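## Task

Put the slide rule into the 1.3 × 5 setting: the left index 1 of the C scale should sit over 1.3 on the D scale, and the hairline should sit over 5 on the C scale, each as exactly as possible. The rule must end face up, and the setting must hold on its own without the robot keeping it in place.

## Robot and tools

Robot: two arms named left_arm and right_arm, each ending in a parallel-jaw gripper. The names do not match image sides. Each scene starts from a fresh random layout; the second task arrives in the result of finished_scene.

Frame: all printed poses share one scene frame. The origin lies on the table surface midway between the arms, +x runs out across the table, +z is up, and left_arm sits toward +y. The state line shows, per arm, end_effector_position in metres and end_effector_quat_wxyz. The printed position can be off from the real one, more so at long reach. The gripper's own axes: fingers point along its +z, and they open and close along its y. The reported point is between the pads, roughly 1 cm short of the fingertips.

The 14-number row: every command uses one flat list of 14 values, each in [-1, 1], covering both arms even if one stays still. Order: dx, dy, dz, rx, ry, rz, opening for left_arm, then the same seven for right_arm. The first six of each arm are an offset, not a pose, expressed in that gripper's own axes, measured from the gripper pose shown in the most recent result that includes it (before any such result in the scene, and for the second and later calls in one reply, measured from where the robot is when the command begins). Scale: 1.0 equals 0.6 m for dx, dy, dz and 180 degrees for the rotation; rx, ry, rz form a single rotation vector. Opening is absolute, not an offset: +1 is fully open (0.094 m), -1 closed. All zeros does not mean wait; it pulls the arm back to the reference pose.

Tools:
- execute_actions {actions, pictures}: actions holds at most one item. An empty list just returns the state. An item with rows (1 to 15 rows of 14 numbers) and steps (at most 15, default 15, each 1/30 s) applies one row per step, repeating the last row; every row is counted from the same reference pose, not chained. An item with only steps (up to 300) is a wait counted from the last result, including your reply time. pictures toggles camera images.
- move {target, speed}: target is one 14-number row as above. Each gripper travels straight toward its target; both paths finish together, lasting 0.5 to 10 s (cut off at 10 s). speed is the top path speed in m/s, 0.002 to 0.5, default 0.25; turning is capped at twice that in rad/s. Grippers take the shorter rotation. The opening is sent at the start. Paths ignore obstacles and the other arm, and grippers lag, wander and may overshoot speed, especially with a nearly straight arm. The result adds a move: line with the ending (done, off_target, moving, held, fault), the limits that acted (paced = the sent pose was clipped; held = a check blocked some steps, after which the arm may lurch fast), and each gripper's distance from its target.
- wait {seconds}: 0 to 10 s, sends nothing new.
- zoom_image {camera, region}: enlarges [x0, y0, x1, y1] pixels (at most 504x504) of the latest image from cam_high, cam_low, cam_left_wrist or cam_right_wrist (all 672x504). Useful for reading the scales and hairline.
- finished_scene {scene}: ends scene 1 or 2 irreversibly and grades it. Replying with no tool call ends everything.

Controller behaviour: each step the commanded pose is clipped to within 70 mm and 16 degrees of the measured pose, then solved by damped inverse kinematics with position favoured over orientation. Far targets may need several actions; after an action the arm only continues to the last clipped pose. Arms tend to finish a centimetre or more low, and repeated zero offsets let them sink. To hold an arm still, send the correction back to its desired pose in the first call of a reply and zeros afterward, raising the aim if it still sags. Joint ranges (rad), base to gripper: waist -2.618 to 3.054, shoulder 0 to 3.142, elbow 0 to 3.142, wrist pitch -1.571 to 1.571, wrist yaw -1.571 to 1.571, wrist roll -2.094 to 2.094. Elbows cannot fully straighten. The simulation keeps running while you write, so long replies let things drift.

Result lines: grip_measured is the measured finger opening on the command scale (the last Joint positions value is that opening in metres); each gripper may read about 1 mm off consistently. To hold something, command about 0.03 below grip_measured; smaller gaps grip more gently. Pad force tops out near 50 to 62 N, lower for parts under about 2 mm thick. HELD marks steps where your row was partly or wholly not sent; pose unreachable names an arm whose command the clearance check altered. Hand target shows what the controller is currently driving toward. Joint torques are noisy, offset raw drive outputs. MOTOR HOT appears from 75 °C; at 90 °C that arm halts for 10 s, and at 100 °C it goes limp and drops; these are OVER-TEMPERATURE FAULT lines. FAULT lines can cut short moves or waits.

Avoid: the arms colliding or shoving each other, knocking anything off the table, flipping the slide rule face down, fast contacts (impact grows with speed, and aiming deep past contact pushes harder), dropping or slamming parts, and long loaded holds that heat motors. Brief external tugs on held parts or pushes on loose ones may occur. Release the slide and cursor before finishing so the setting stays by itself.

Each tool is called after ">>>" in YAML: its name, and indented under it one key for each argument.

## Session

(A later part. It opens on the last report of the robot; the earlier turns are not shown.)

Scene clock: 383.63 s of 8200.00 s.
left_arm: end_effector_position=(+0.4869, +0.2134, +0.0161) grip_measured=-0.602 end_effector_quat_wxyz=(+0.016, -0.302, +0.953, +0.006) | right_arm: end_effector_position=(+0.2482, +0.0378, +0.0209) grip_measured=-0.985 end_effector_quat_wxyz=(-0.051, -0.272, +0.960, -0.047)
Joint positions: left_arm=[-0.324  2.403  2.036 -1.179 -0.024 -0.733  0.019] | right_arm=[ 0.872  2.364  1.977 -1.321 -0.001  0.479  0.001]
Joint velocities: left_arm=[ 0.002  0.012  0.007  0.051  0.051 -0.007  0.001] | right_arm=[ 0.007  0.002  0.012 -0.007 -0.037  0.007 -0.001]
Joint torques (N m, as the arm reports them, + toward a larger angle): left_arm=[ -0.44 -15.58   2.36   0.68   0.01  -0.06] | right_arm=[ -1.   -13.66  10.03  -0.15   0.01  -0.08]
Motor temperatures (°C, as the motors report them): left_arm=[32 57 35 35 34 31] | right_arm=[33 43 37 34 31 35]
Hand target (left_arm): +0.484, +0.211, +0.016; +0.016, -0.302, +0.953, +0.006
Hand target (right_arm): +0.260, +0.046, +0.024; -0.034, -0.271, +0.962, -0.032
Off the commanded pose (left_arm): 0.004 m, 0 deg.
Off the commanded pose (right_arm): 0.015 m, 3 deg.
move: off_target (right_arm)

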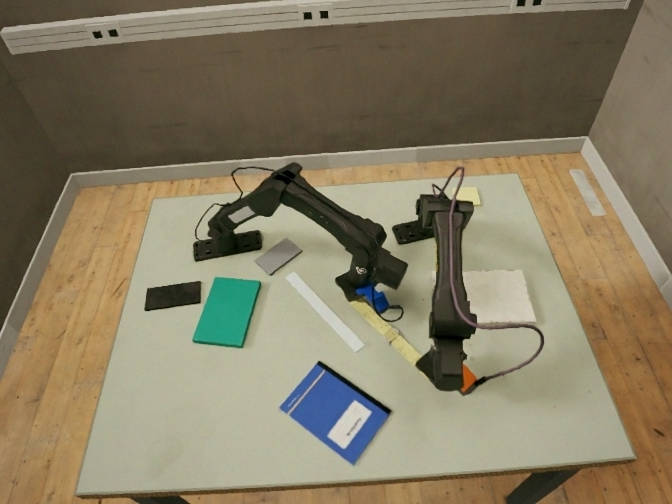

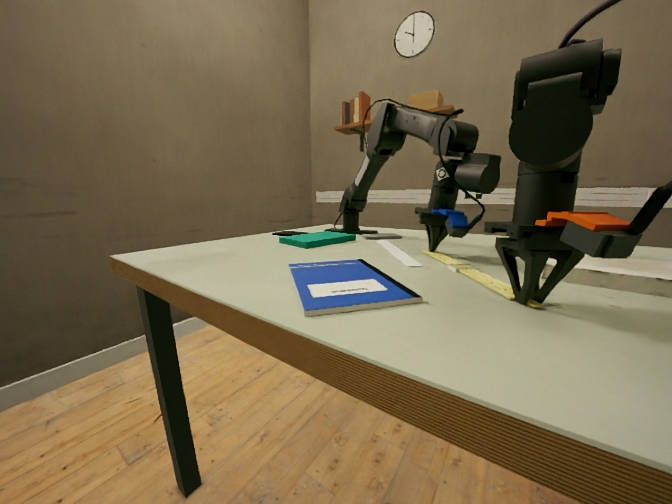

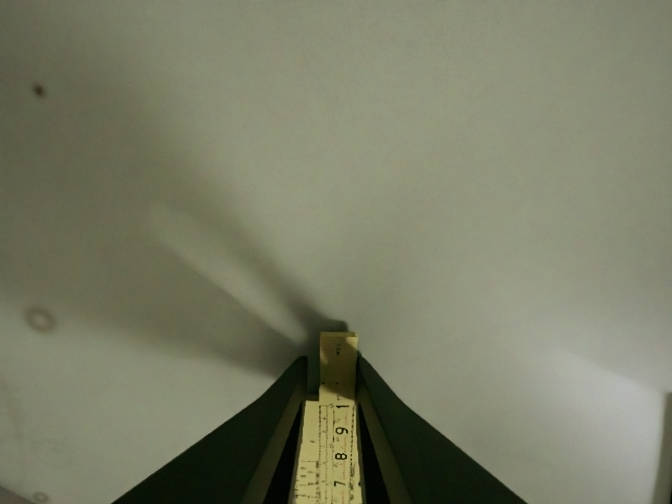

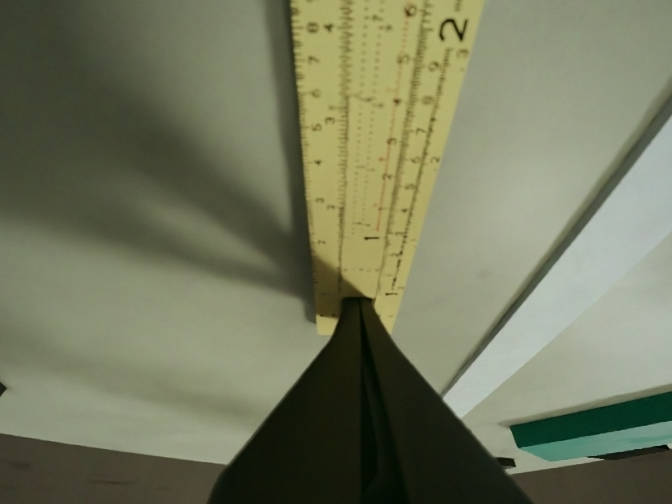

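>>> move:
  target: [0.006,0,0,0,0,0,-0.54,-0.02,0,-0.012,0,-0.02,0,-1]
  speed: 0.008

>>> zoom_image:
  camera: "cam_right_wrist"
  region: [330,180,430,300]

Scene clock: 393.30 s of 8200.00 s.
left_arm: end_effector_position=(+0.4874, +0.2131, +0.0161) grip_measured=-0.542 end_effector_quat_wxyz=(+0.017, -0.302, +0.953, +0.005) | right_arm: end_effector_position=(+0.2489, +0.0371, +0.0209) grip_measured=-0.985 end_effector_quat_wxyz=(-0.049, -0.273, +0.960, -0.049)
Joint positions: left_arm=[-0.324  2.403  2.036 -1.177 -0.023 -0.733  0.022] | right_arm=[ 0.872  2.364  1.977 -1.323  0.004  0.478  0.001]
Joint velocities: left_arm=[-0.007  0.007 -0.012 -0.007 -0.022 -0.037 -0.   ] | right_arm=[ 0.012 -0.002  0.012  0.051  0.007 -0.066 -0.   ]
Joint torques (N m, as the arm reports them, + toward a larger angle): left_arm=[ -0.42 -15.56   2.42   0.7   -0.03  -0.11] | right_arm=[ -0.24 -15.98   7.36   0.05   0.33  -0.06]
Motor temperatures (°C, as the motors report them): left_arm=[32 58 35 35 34 31] | right_arm=[33 43 37 34 31 35]
Hand target (left_arm): +0.484, +0.211, +0.016; +0.016, -0.302, +0.953, +0.006
Hand target (right_arm): +0.259, +0.045, +0.027; -0.021, -0.274, +0.961, -0.039
Off the commanded pose (left_arm): 0.004 m, 0 deg.
Off the commanded pose (right_arm): 0.014 m, 4 deg.
After step 90, 2.50 s passed at rest.
move: off_target (right_arm)

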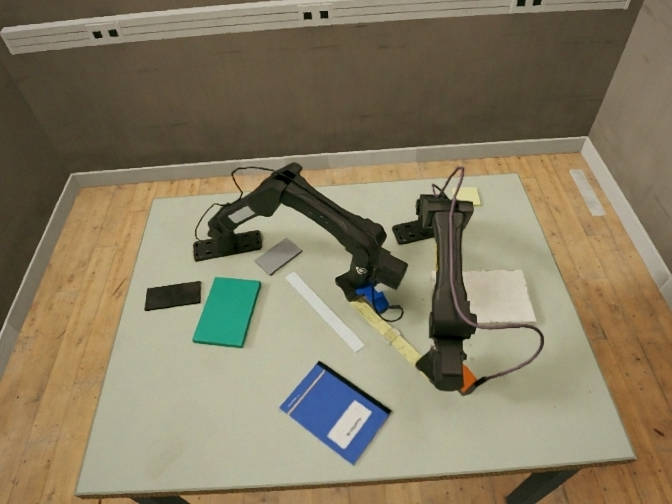

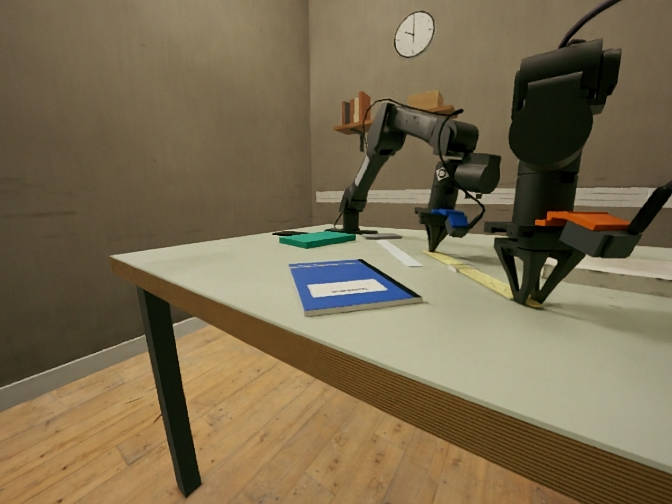

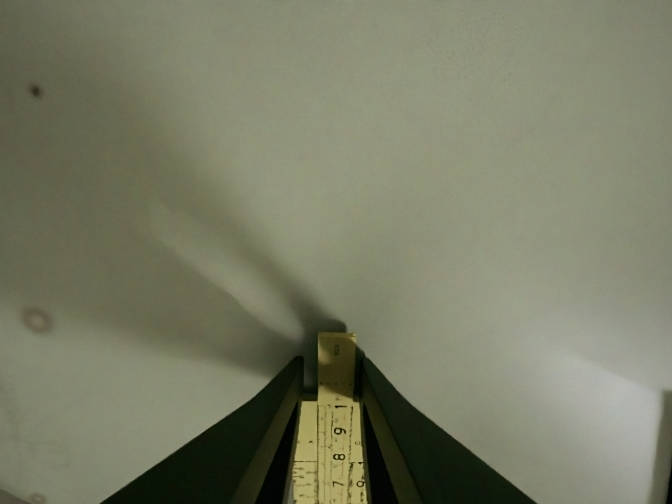

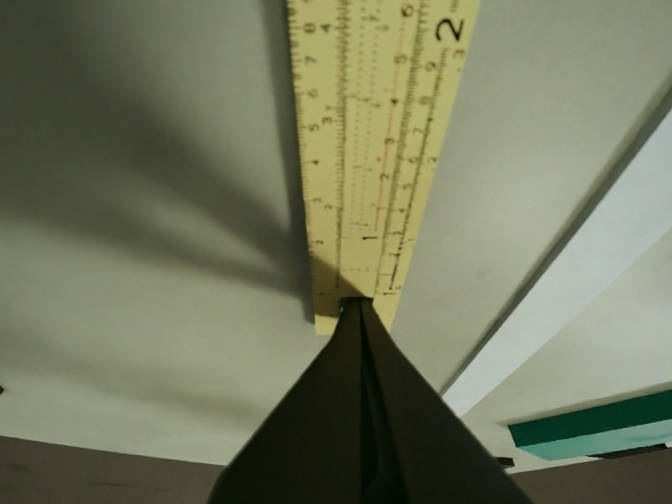

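Region (330, 180, 430, 300) of cam_right_wrist's 672x504 image, scaled by 4.200, with more detail than that image has.

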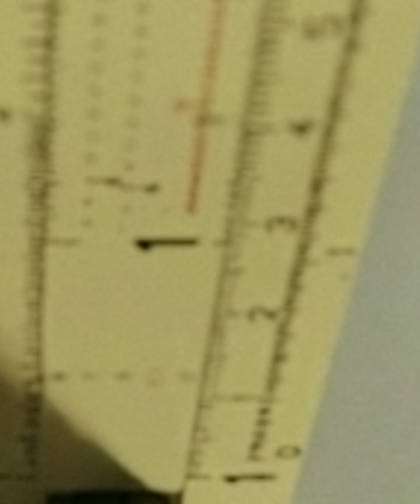

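>>> move:
  target: [0.006,0,0,0,0,0,-0.54,-0.032,0.002,-0.005,0,0,0,-1]
  speed: 0.008

>>> zoom_image:
  camera: "cam_right_wrist"
  region: [330,180,430,300]

Scene clock: 398.67 s of 8200.00 s.
left_arm: end_effector_position=(+0.4875, +0.2131, +0.0161) grip_measured=-0.542 end_effector_quat_wxyz=(+0.017, -0.302, +0.953, +0.005) | right_arm: end_effector_position=(+0.2509, +0.0387, +0.0211) grip_measured=-0.985 end_effector_quat_wxyz=(-0.070, -0.274, +0.957, -0.063)
Joint positions: left_arm=[-0.324  2.403  2.036 -1.177 -0.023 -0.733  0.022] | right_arm=[ 0.867  2.438  2.101 -1.423 -0.003  0.469  0.001]
Joint velocities: left_arm=[ 0.027 -0.022 -0.007  0.037  0.051  0.007 -0.001] | right_arm=[-0.007  0.007  0.002  0.022  0.037  0.007  0.   ]
Joint torques (N m, as the arm reports them, + toward a larger angle): left_arm=[ -0.48 -15.51   2.39   0.72   0.    -0.09] | right_arm=[ -1.06 -13.92   9.62  -0.2    0.15  -0.03]
Motor temperatures (°C, as the motors report them): left_arm=[32 58 35 35 34 31] | right_arm=[33 44 37 34 31 35]
Hand target (left_arm): +0.485, +0.211, +0.016; +0.017, -0.302, +0.953, +0.005
Hand target (right_arm): +0.265, +0.048, +0.022; -0.049, -0.272, +0.960, -0.049
Off the commanded pose (left_arm): 0.004 m, 0 deg.
Off the commanded pose (right_arm): 0.017 m, 3 deg.
move: off_target (right_arm)

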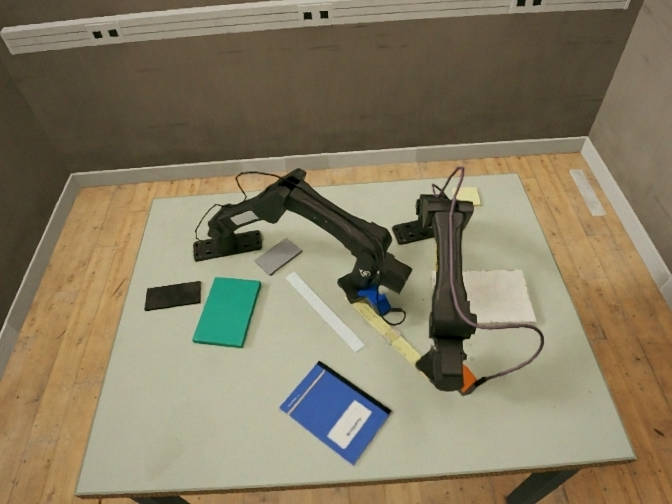

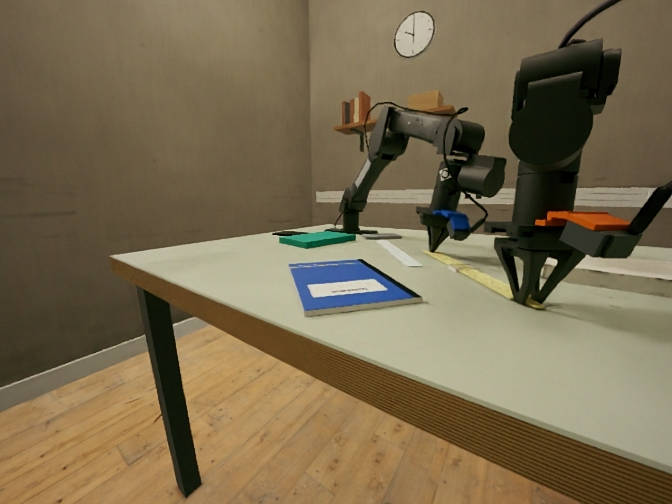

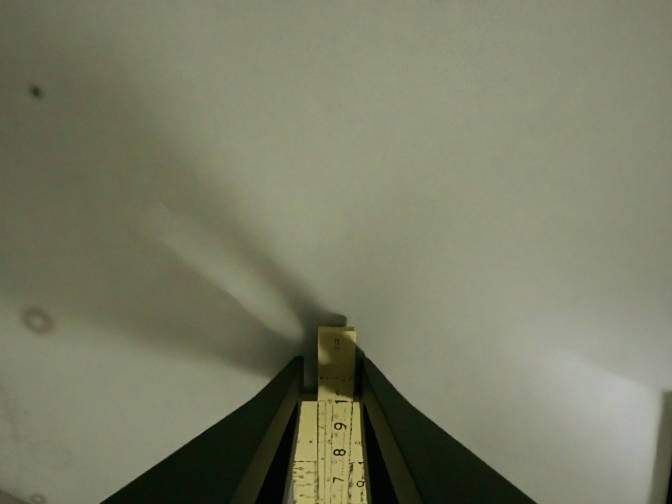

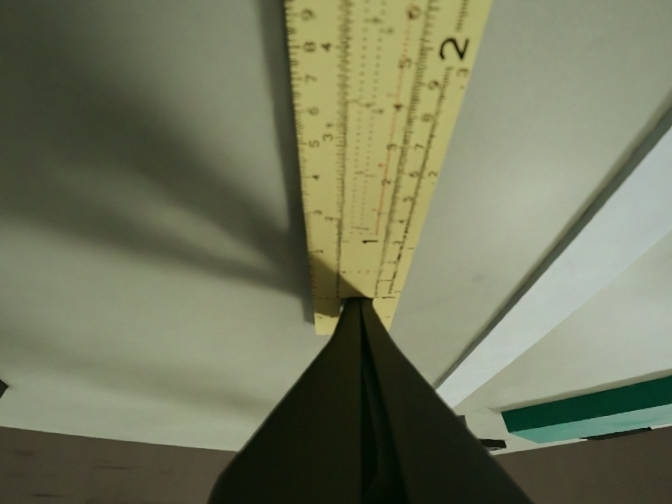

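Region (330, 180, 430, 300) of cam_right_wrist's 672x504 image, scaled by 4.200, with more detail than that image has.

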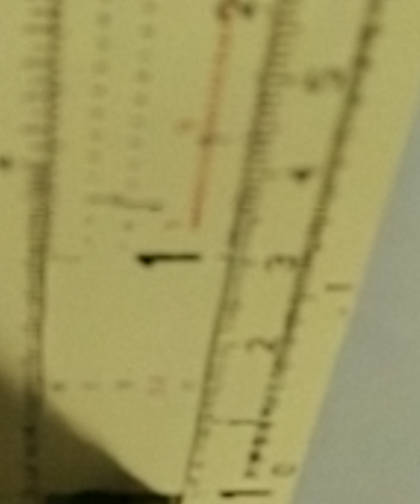

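>>> move:
  target: [0.006,0,0,0,0,0,-0.54,0.012,0,-0.045,-0.015,-0.06,0,-1]
  speed: 0.03

>>> zoom_image:
  camera: "cam_right_wrist"
  region: [310,130,430,280]

Scene clock: 403.97 s of 8200.00 s.
left_arm: end_effector_position=(+0.4875, +0.2131, +0.0161) grip_measured=-0.542 end_effector_quat_wxyz=(+0.017, -0.302, +0.953, +0.005) | right_arm: end_effector_position=(+0.2470, +0.0368, +0.0437) grip_measured=-0.985 end_effector_quat_wxyz=(-0.001, -0.279, +0.960, -0.022)
Joint positions: left_arm=[-0.324  2.403  2.036 -1.177 -0.023 -0.733  0.022] | right_arm=[ 0.886  2.224  1.84  -1.219  0.03   0.482  0.001]
Joint velocities: left_arm=[-0.002 -0.012  0.002  0.022 -0.007 -0.051 -0.001] | right_arm=[-0.012  0.002  0.002  0.007  0.037 -0.051  0.   ]
Joint torques (N m, as the arm reports them, + toward a larger angle): left_arm=[ -0.48 -15.41   2.3    0.71   0.    -0.06] | right_arm=[  0.69 -15.84   5.87   0.03   0.06   0.06]
Motor temperatures (°C, as the motors report them): left_arm=[32 58 35 35 34 31] | right_arm=[33 44 37 34 31 35]
Hand target (left_arm): +0.485, +0.211, +0.016; +0.017, -0.302, +0.953, +0.005
Hand target (right_arm): +0.247, +0.040, +0.049; +0.014, -0.278, +0.960, -0.016
Off the commanded pose (left_arm): 0.004 m, 0 deg.
Off the commanded pose (right_arm): 0.006 m, 2 deg.
move: done

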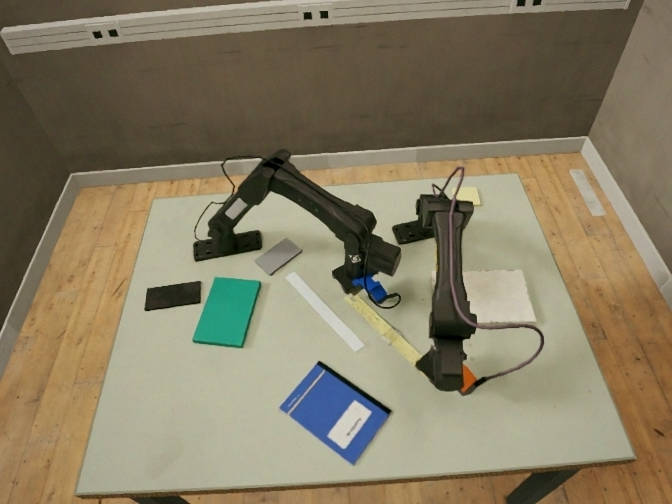

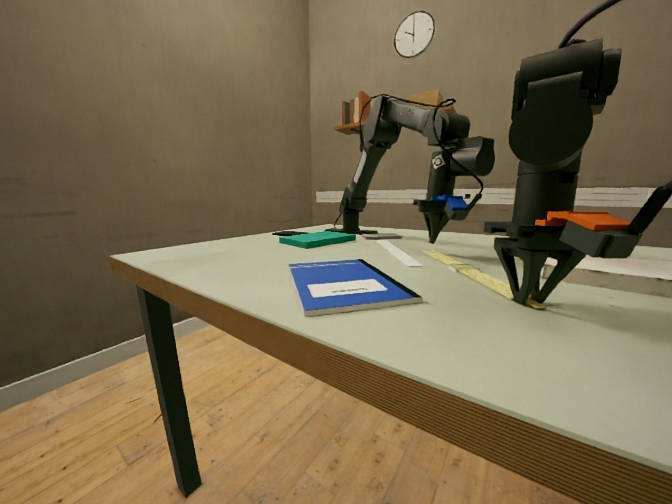

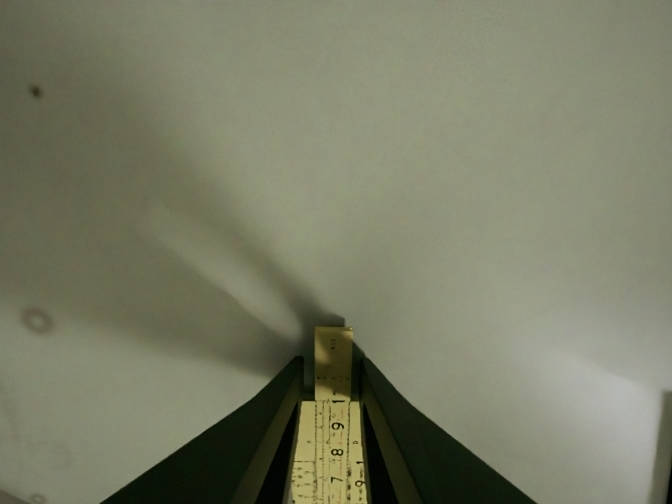

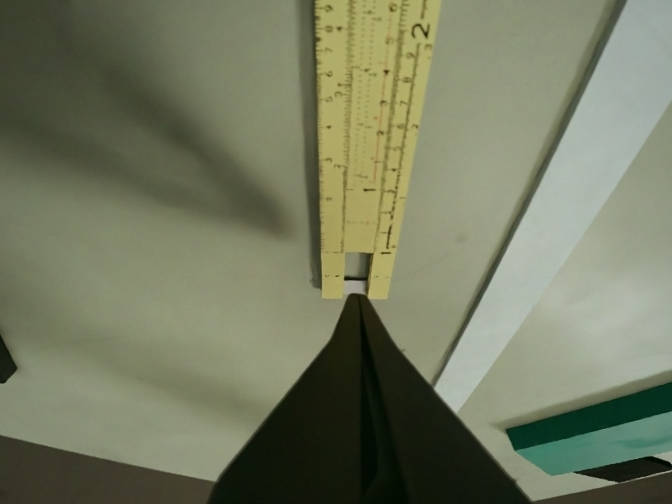

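Region (310, 130, 430, 280) of cam_right_wrist's 672x504 image, scaled by 3.360, with more detail than that image has; it fills the left 403 columns of this view, and the rest is white.

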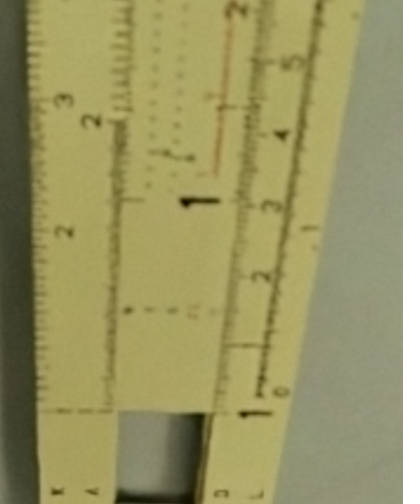

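>>> zoom_image:
  camera: "cam_right_wrist"
  region: [360,165,410,215]

Region (360, 165, 410, 215) of cam_right_wrist's 672x504 image, scaled by 10.080, with more detail than that image has.

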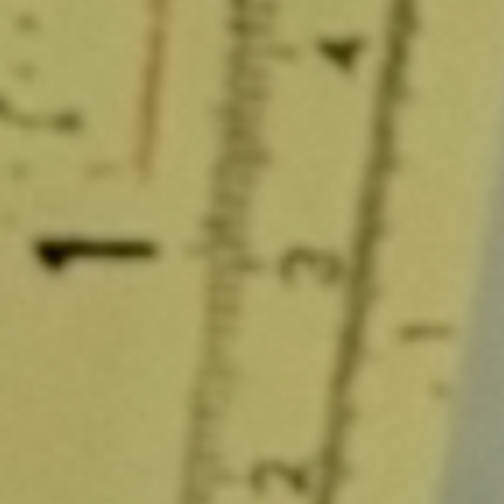

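>>> move:
  target: [0.006,0,0,0,0,0,-0.54,0.022,0,0.012,0,0,0,-0.15]
  speed: 0.04

Scene clock: 417.70 s of 8200.00 s.
left_arm: end_effector_position=(+0.4876, +0.2131, +0.0162) grip_measured=-0.542 end_effector_quat_wxyz=(+0.017, -0.302, +0.953, +0.005) | right_arm: end_effector_position=(+0.2374, +0.0256, +0.0318) grip_measured=-0.153 end_effector_quat_wxyz=(-0.012, -0.280, +0.959, -0.033)
Joint positions: left_arm=[-0.324  2.403  2.036 -1.176 -0.023 -0.733  0.022] | right_arm=[ 0.893  2.204  1.757 -1.187  0.031  0.487  0.04 ]
Joint velocities: left_arm=[-0.017 -0.007  0.012 -0.022 -0.037 -0.037 -0.   ] | right_arm=[ 0.017 -0.002  0.002  0.007 -0.11  -0.037  0.   ]
Joint torques (N m, as the arm reports them, + toward a larger angle): left_arm=[ -0.45 -15.42   2.28   0.74  -0.02  -0.08] | right_arm=[  0.74 -15.35   5.29  -0.04   0.01   0.02]
Motor temperatures (°C, as the motors report them): left_arm=[32 58 35 35 34 31] | right_arm=[33 45 36 34 31 35]
Hand target (left_arm): +0.485, +0.211, +0.016; +0.017, -0.302, +0.953, +0.005
Hand target (right_arm): +0.236, +0.029, +0.037; -0.002, -0.279, +0.960, -0.023
Off the commanded pose (left_arm): 0.004 m, 0 deg.
Off the commanded pose (right_arm): 0.006 m, 2 deg.
After step 90, 9.83 s passed at rest.
move: done

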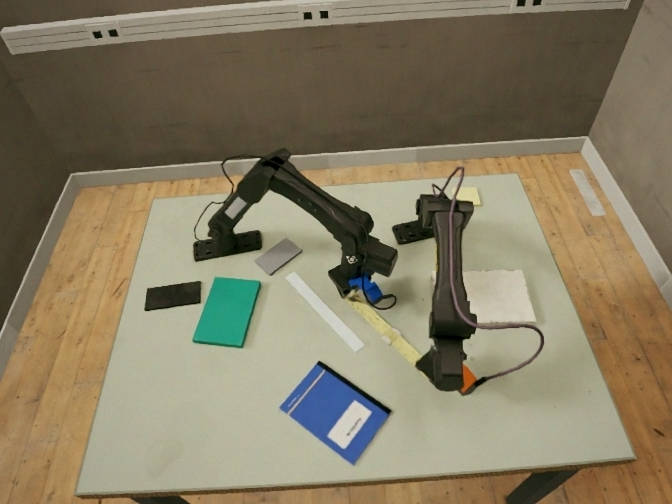

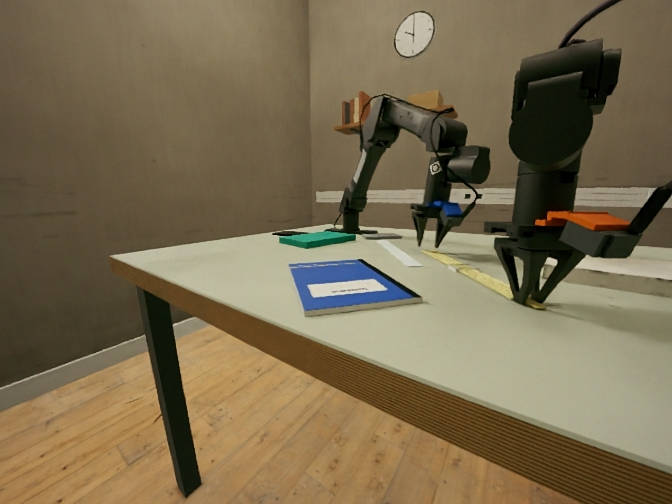

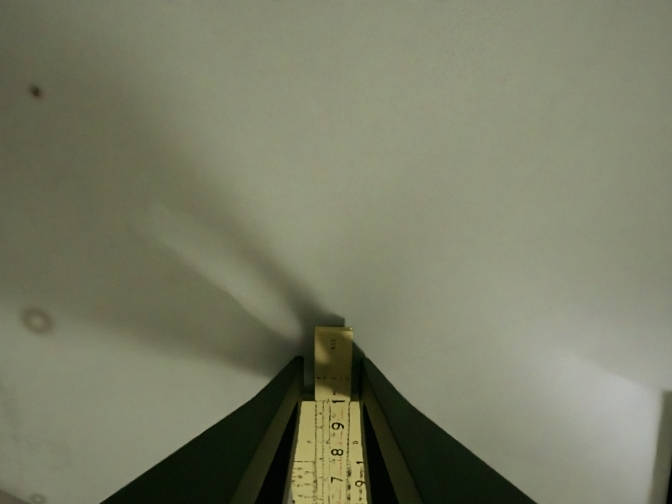

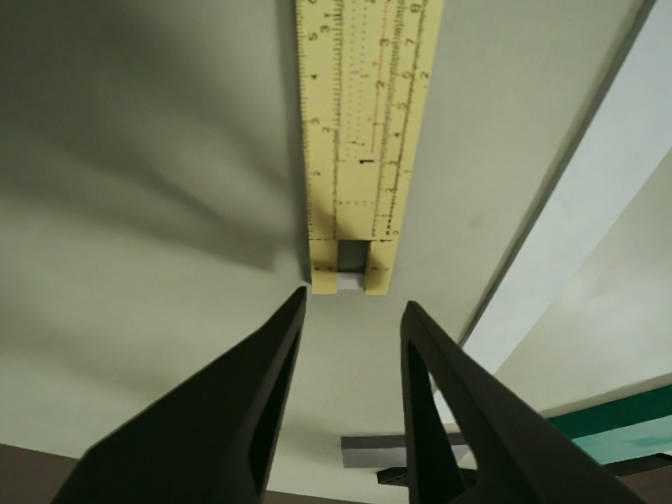

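>>> move:
  target: [0.006,0,0,0,0,0,-0.54,-0.02,0.001,0.0,0,0,0,-0.15]
  speed: 0.03

>>> move:
  target: [0.006,0,0,0,0,0,-0.54,-0.006,0,0.012,0,0,0,-0.15]
  speed: 0.02

Scene clock: 423.30 s of 8200.00 s.
left_arm: end_effector_position=(+0.4876, +0.2131, +0.0162) grip_measured=-0.542 end_effector_quat_wxyz=(+0.017, -0.302, +0.953, +0.005) | right_arm: end_effector_position=(+0.2426, +0.0309, +0.0254) grip_measured=-0.153 end_effector_quat_wxyz=(-0.014, -0.279, +0.959, -0.035)
Joint positions: left_arm=[-0.324  2.403  2.036 -1.176 -0.023 -0.733  0.022] | right_arm=[ 0.889  2.244  1.797 -1.192  0.031  0.482  0.04 ]
Joint velocities: left_arm=[-0.012 -0.012 -0.017 -0.007  0.007 -0.037 -0.001] | right_arm=[-0.002 -0.027 -0.012  0.037 -0.081  0.022 -0.001]
Joint torques (N m, as the arm reports them, + toward a larger angle): left_arm=[ -0.53 -15.53   2.33   0.7   -0.01  -0.08] | right_arm=[ -0.68 -13.42   9.68  -0.35   0.    -0.07]
Motor temperatures (°C, as the motors report them): left_arm=[32 58 35 35 34 31] | right_arm=[33 45 36 34 31 35]
Hand target (left_arm): +0.485, +0.211, +0.016; +0.017, -0.302, +0.953, +0.005
Hand target (right_arm): +0.247, +0.032, +0.031; -0.011, -0.280, +0.959, -0.033
Off the commanded pose (left_arm): 0.004 m, 0 deg.
Off the commanded pose (right_arm): 0.008 m, 0 deg.
After step 90, 1.80 s passed at rest.
move: done

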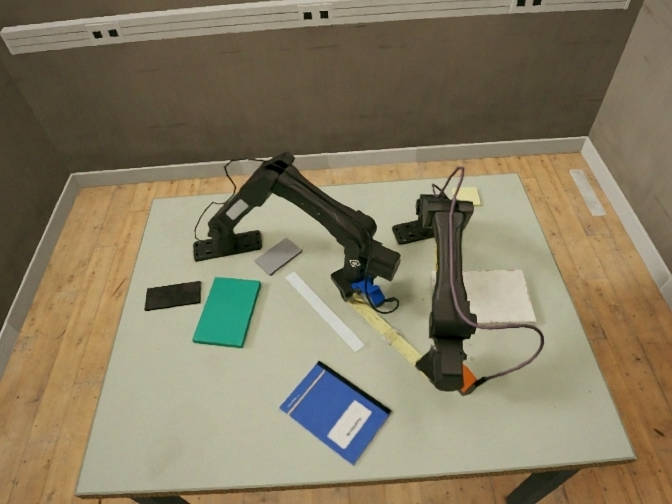

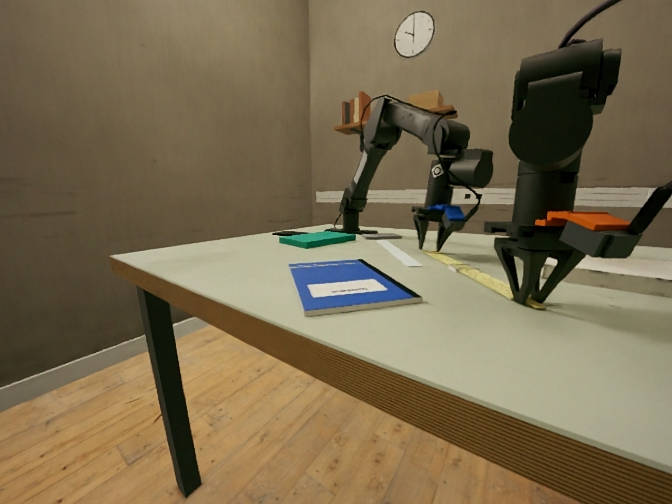

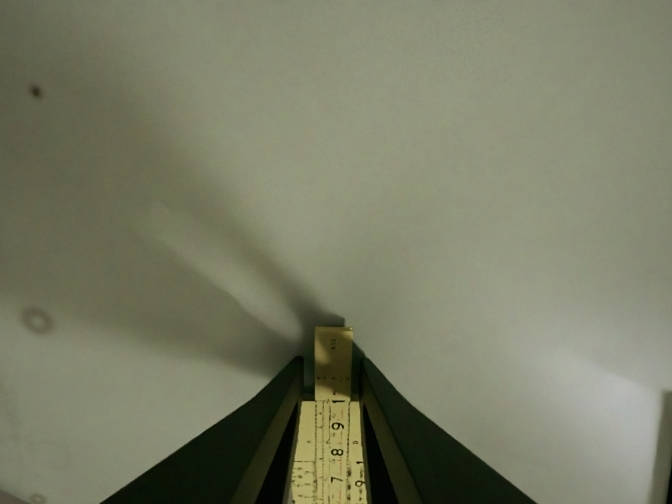

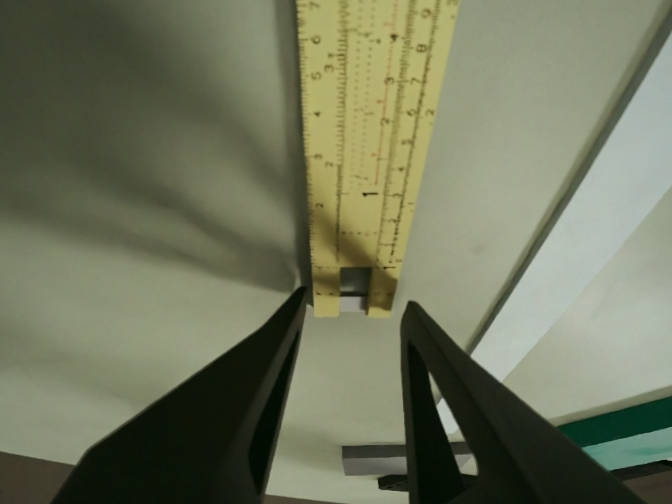

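Scene clock: 424.00 s of 8200.00 s.
left_arm: end_effector_position=(+0.4875, +0.2131, +0.0161) grip_measured=-0.542 end_effector_quat_wxyz=(+0.017, -0.302, +0.953, +0.005) | right_arm: end_effector_position=(+0.2422, +0.0302, +0.0217) grip_measured=-0.153 end_effector_quat_wxyz=(-0.017, -0.279, +0.959, -0.038)
Joint positions: left_arm=[-0.324  2.403  2.036 -1.177 -0.023 -0.733  0.022] | right_arm=[ 0.889  2.254  1.797 -1.191  0.031  0.482  0.04 ]
Joint velocities: left_arm=[ 0.017  0.002  0.002 -0.022  0.007 -0.066  0.   ] | right_arm=[-0.012  0.007  0.002  0.007 -0.051  0.022 -0.   ]
Joint torques (N m, as the arm reports them, + toward a larger angle): left_arm=[ -0.42 -15.51   2.31   0.74   0.02  -0.07] | right_arm=[ -0.12 -13.07   6.98  -0.07   0.02  -0.12]
Motor temperatures (°C, as the motors report them): left_arm=[32 58 35 35 34 31] | right_arm=[33 44 36 34 31 35]
Hand target (left_arm): +0.485, +0.211, +0.016; +0.017, -0.302, +0.953, +0.005
Hand target (right_arm): +0.246, +0.032, +0.018; -0.014, -0.279, +0.959, -0.035
Off the commanded pose (left_arm): 0.004 m, 0 deg.
Off the commanded pose (right_arm): 0.005 m, 1 deg.
move: done

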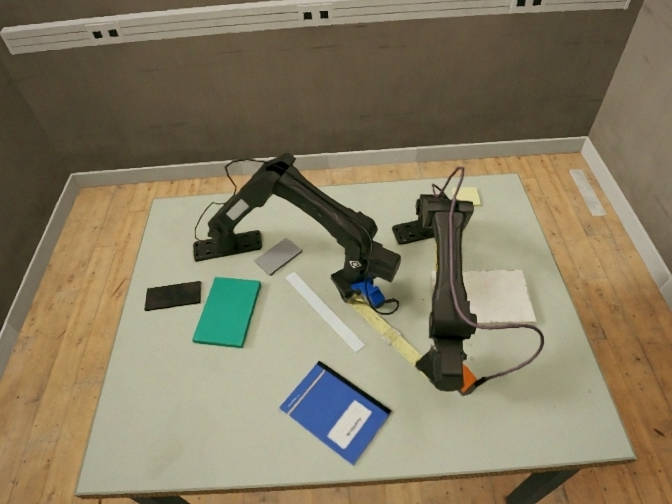

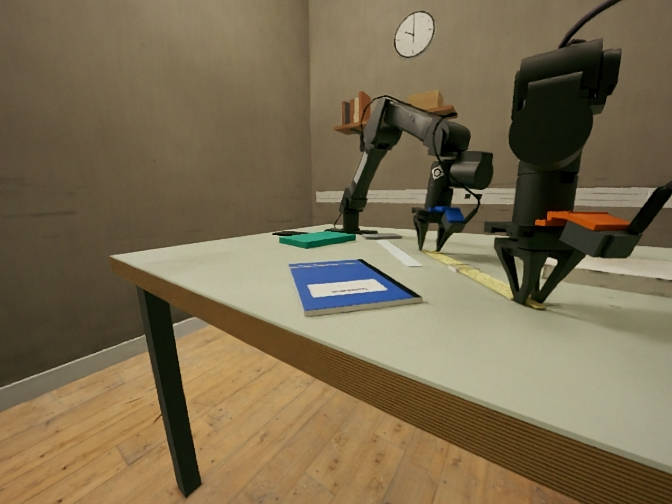

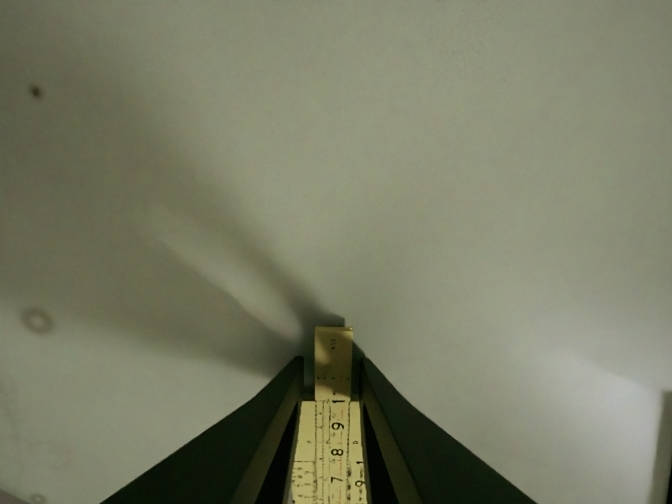

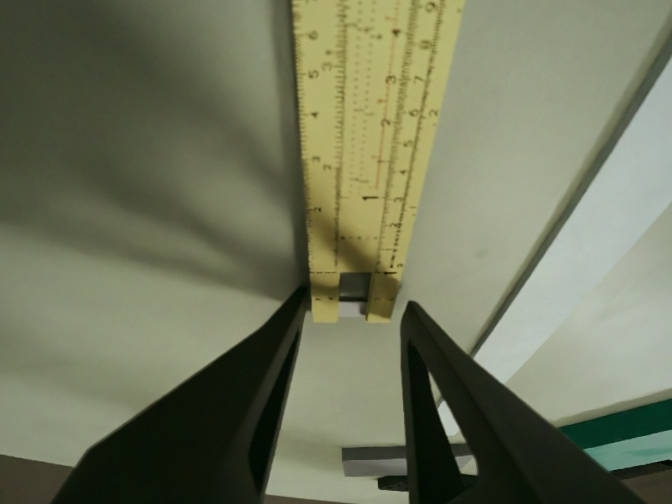

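>>> move:
  target: [0.006,0,0,0,0,0,-0.54,-0.004,0.001,0.014,0,0,0,-0.15]
  speed: 0.015

Scene clock: 426.37 s of 8200.00 s.
left_arm: end_effector_position=(+0.4876, +0.2131, +0.0162) grip_measured=-0.542 end_effector_quat_wxyz=(+0.017, -0.302, +0.953, +0.005) | right_arm: end_effector_position=(+0.2422, +0.0302, +0.0217) grip_measured=-0.153 end_effector_quat_wxyz=(-0.017, -0.279, +0.959, -0.038)
Joint positions: left_arm=[-0.324  2.403  2.036 -1.176 -0.023 -0.733  0.022] | right_arm=[ 0.889  2.254  1.797 -1.191  0.031  0.482  0.04 ]
Joint velocities: left_arm=[-0.007  0.002 -0.017  0.007 -0.022 -0.007  0.   ] | right_arm=[-0.012 -0.027 -0.037 -0.081 -0.007 -0.022  0.001]
Joint torques (N m, as the arm reports them, + toward a larger angle): left_arm=[ -0.44 -15.47   2.39   0.71  -0.01  -0.06] | right_arm=[ -0.24 -12.31   6.11  -0.01   0.06  -0.03]
Motor temperatures (°C, as the motors report them): left_arm=[32 58 35 35 34 31] | right_arm=[33 44 36 34 31 35]
Hand target (left_arm): +0.485, +0.211, +0.016; +0.017, -0.302, +0.953, +0.005
Hand target (right_arm): +0.244, +0.031, +0.013; -0.017, -0.279, +0.959, -0.038
Off the commanded pose (left_arm): 0.004 m, 0 deg.
Off the commanded pose (right_arm): 0.009 m, 0 deg.
move: done

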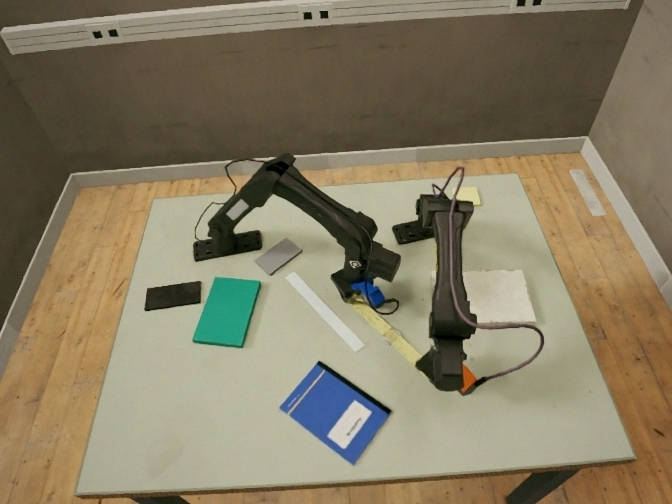

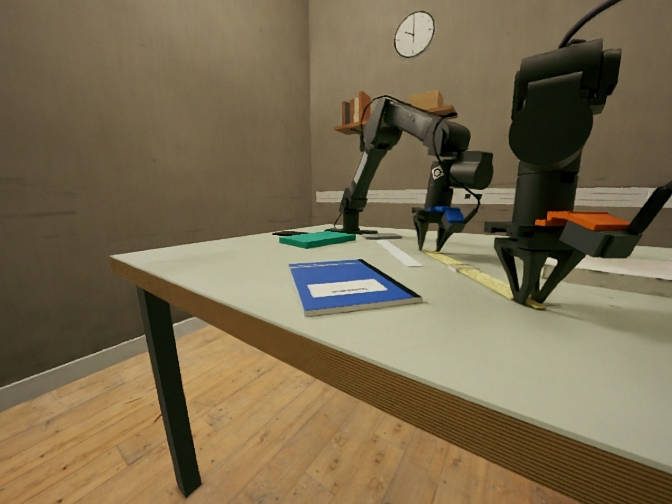

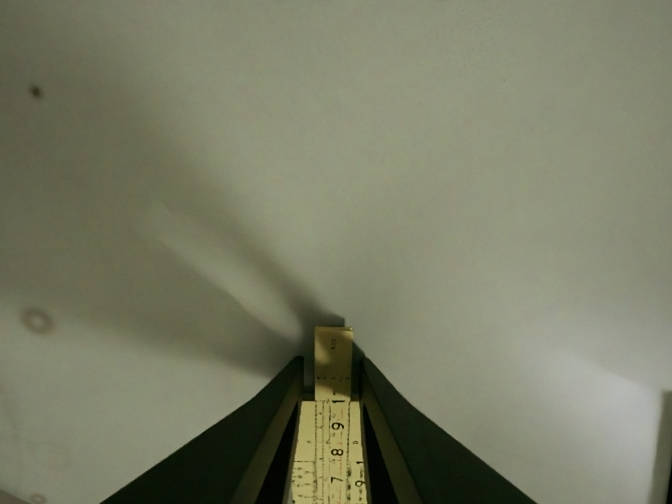

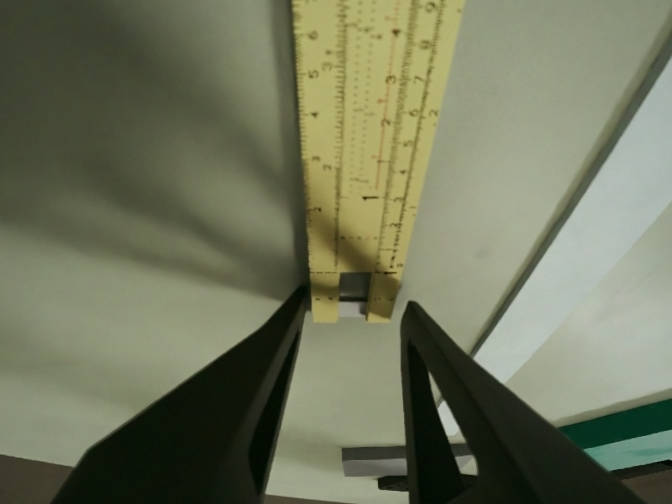

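>>> move:
  target: [0.006,0,0,0,0,0,-0.54,0,0,0.002,0,0,0,-0.44]
  speed: 0.01

Scene clock: 429.10 s of 8200.00 s.
left_arm: end_effector_position=(+0.4876, +0.2131, +0.0162) grip_measured=-0.542 end_effector_quat_wxyz=(+0.017, -0.302, +0.953, +0.005) | right_arm: end_effector_position=(+0.2416, +0.0306, +0.0226) grip_measured=-0.437 end_effector_quat_wxyz=(-0.018, -0.280, +0.959, -0.036)
Joint positions: left_arm=[-0.324  2.403  2.036 -1.176 -0.023 -0.733  0.022] | right_arm=[ 0.889  2.252  1.797 -1.192  0.027  0.482  0.026]
Joint velocities: left_arm=[-0.027 -0.022  0.007  0.066  0.007 -0.037 -0.001] | right_arm=[-0.012 -0.007  0.007  0.007 -0.007 -0.037  0.   ]
Joint torques (N m, as the arm reports them, + toward a larger angle): left_arm=[ -0.47 -15.42   2.42   0.72   0.    -0.08] | right_arm=[ -0.11 -13.47   6.66  -0.2    0.06   0.02]
Motor temperatures (°C, as the motors report them): left_arm=[32 58 35 35 34 31] | right_arm=[33 44 36 34 31 35]
Hand target (left_arm): +0.485, +0.211, +0.016; +0.017, -0.302, +0.953, +0.005
Hand target (right_arm): +0.242, +0.030, +0.021; -0.017, -0.279, +0.959, -0.038
Off the commanded pose (left_arm): 0.004 m, 0 deg.
Off the commanded pose (right_arm): 0.002 m, 0 deg.
move: done

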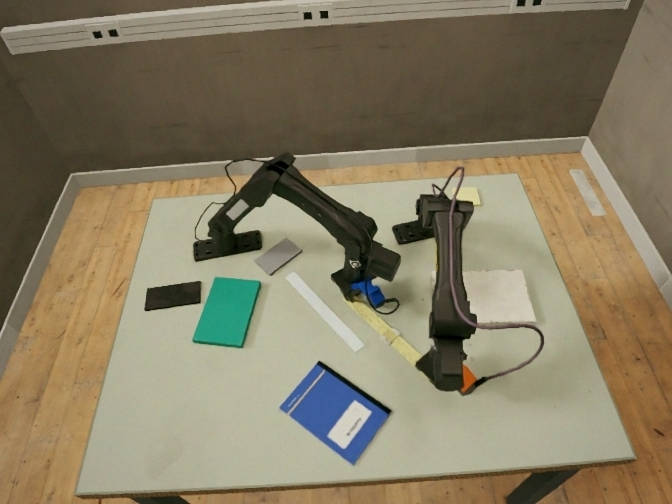

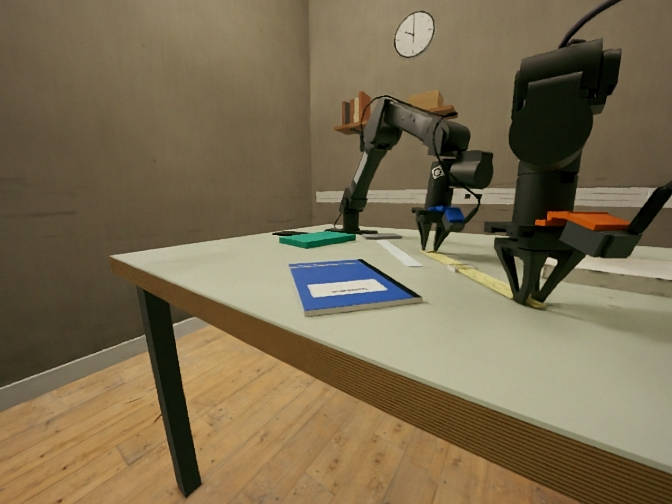

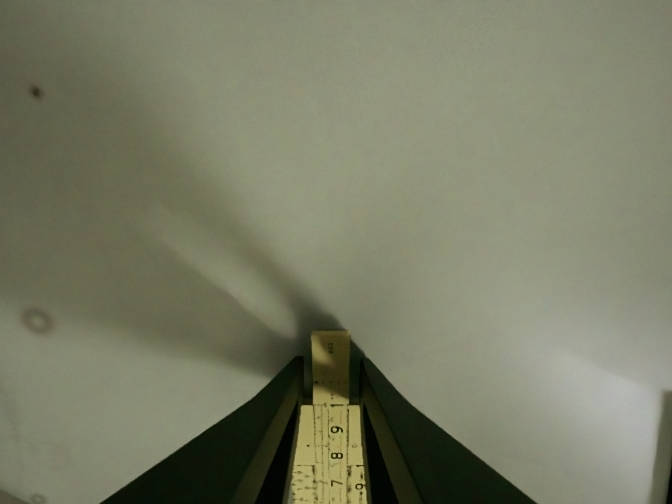

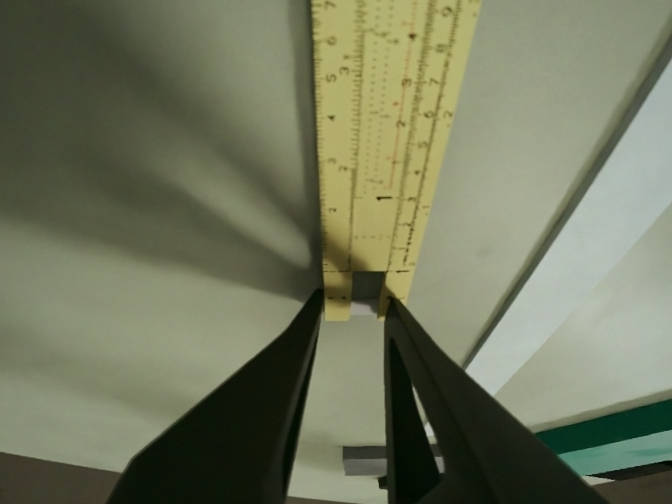

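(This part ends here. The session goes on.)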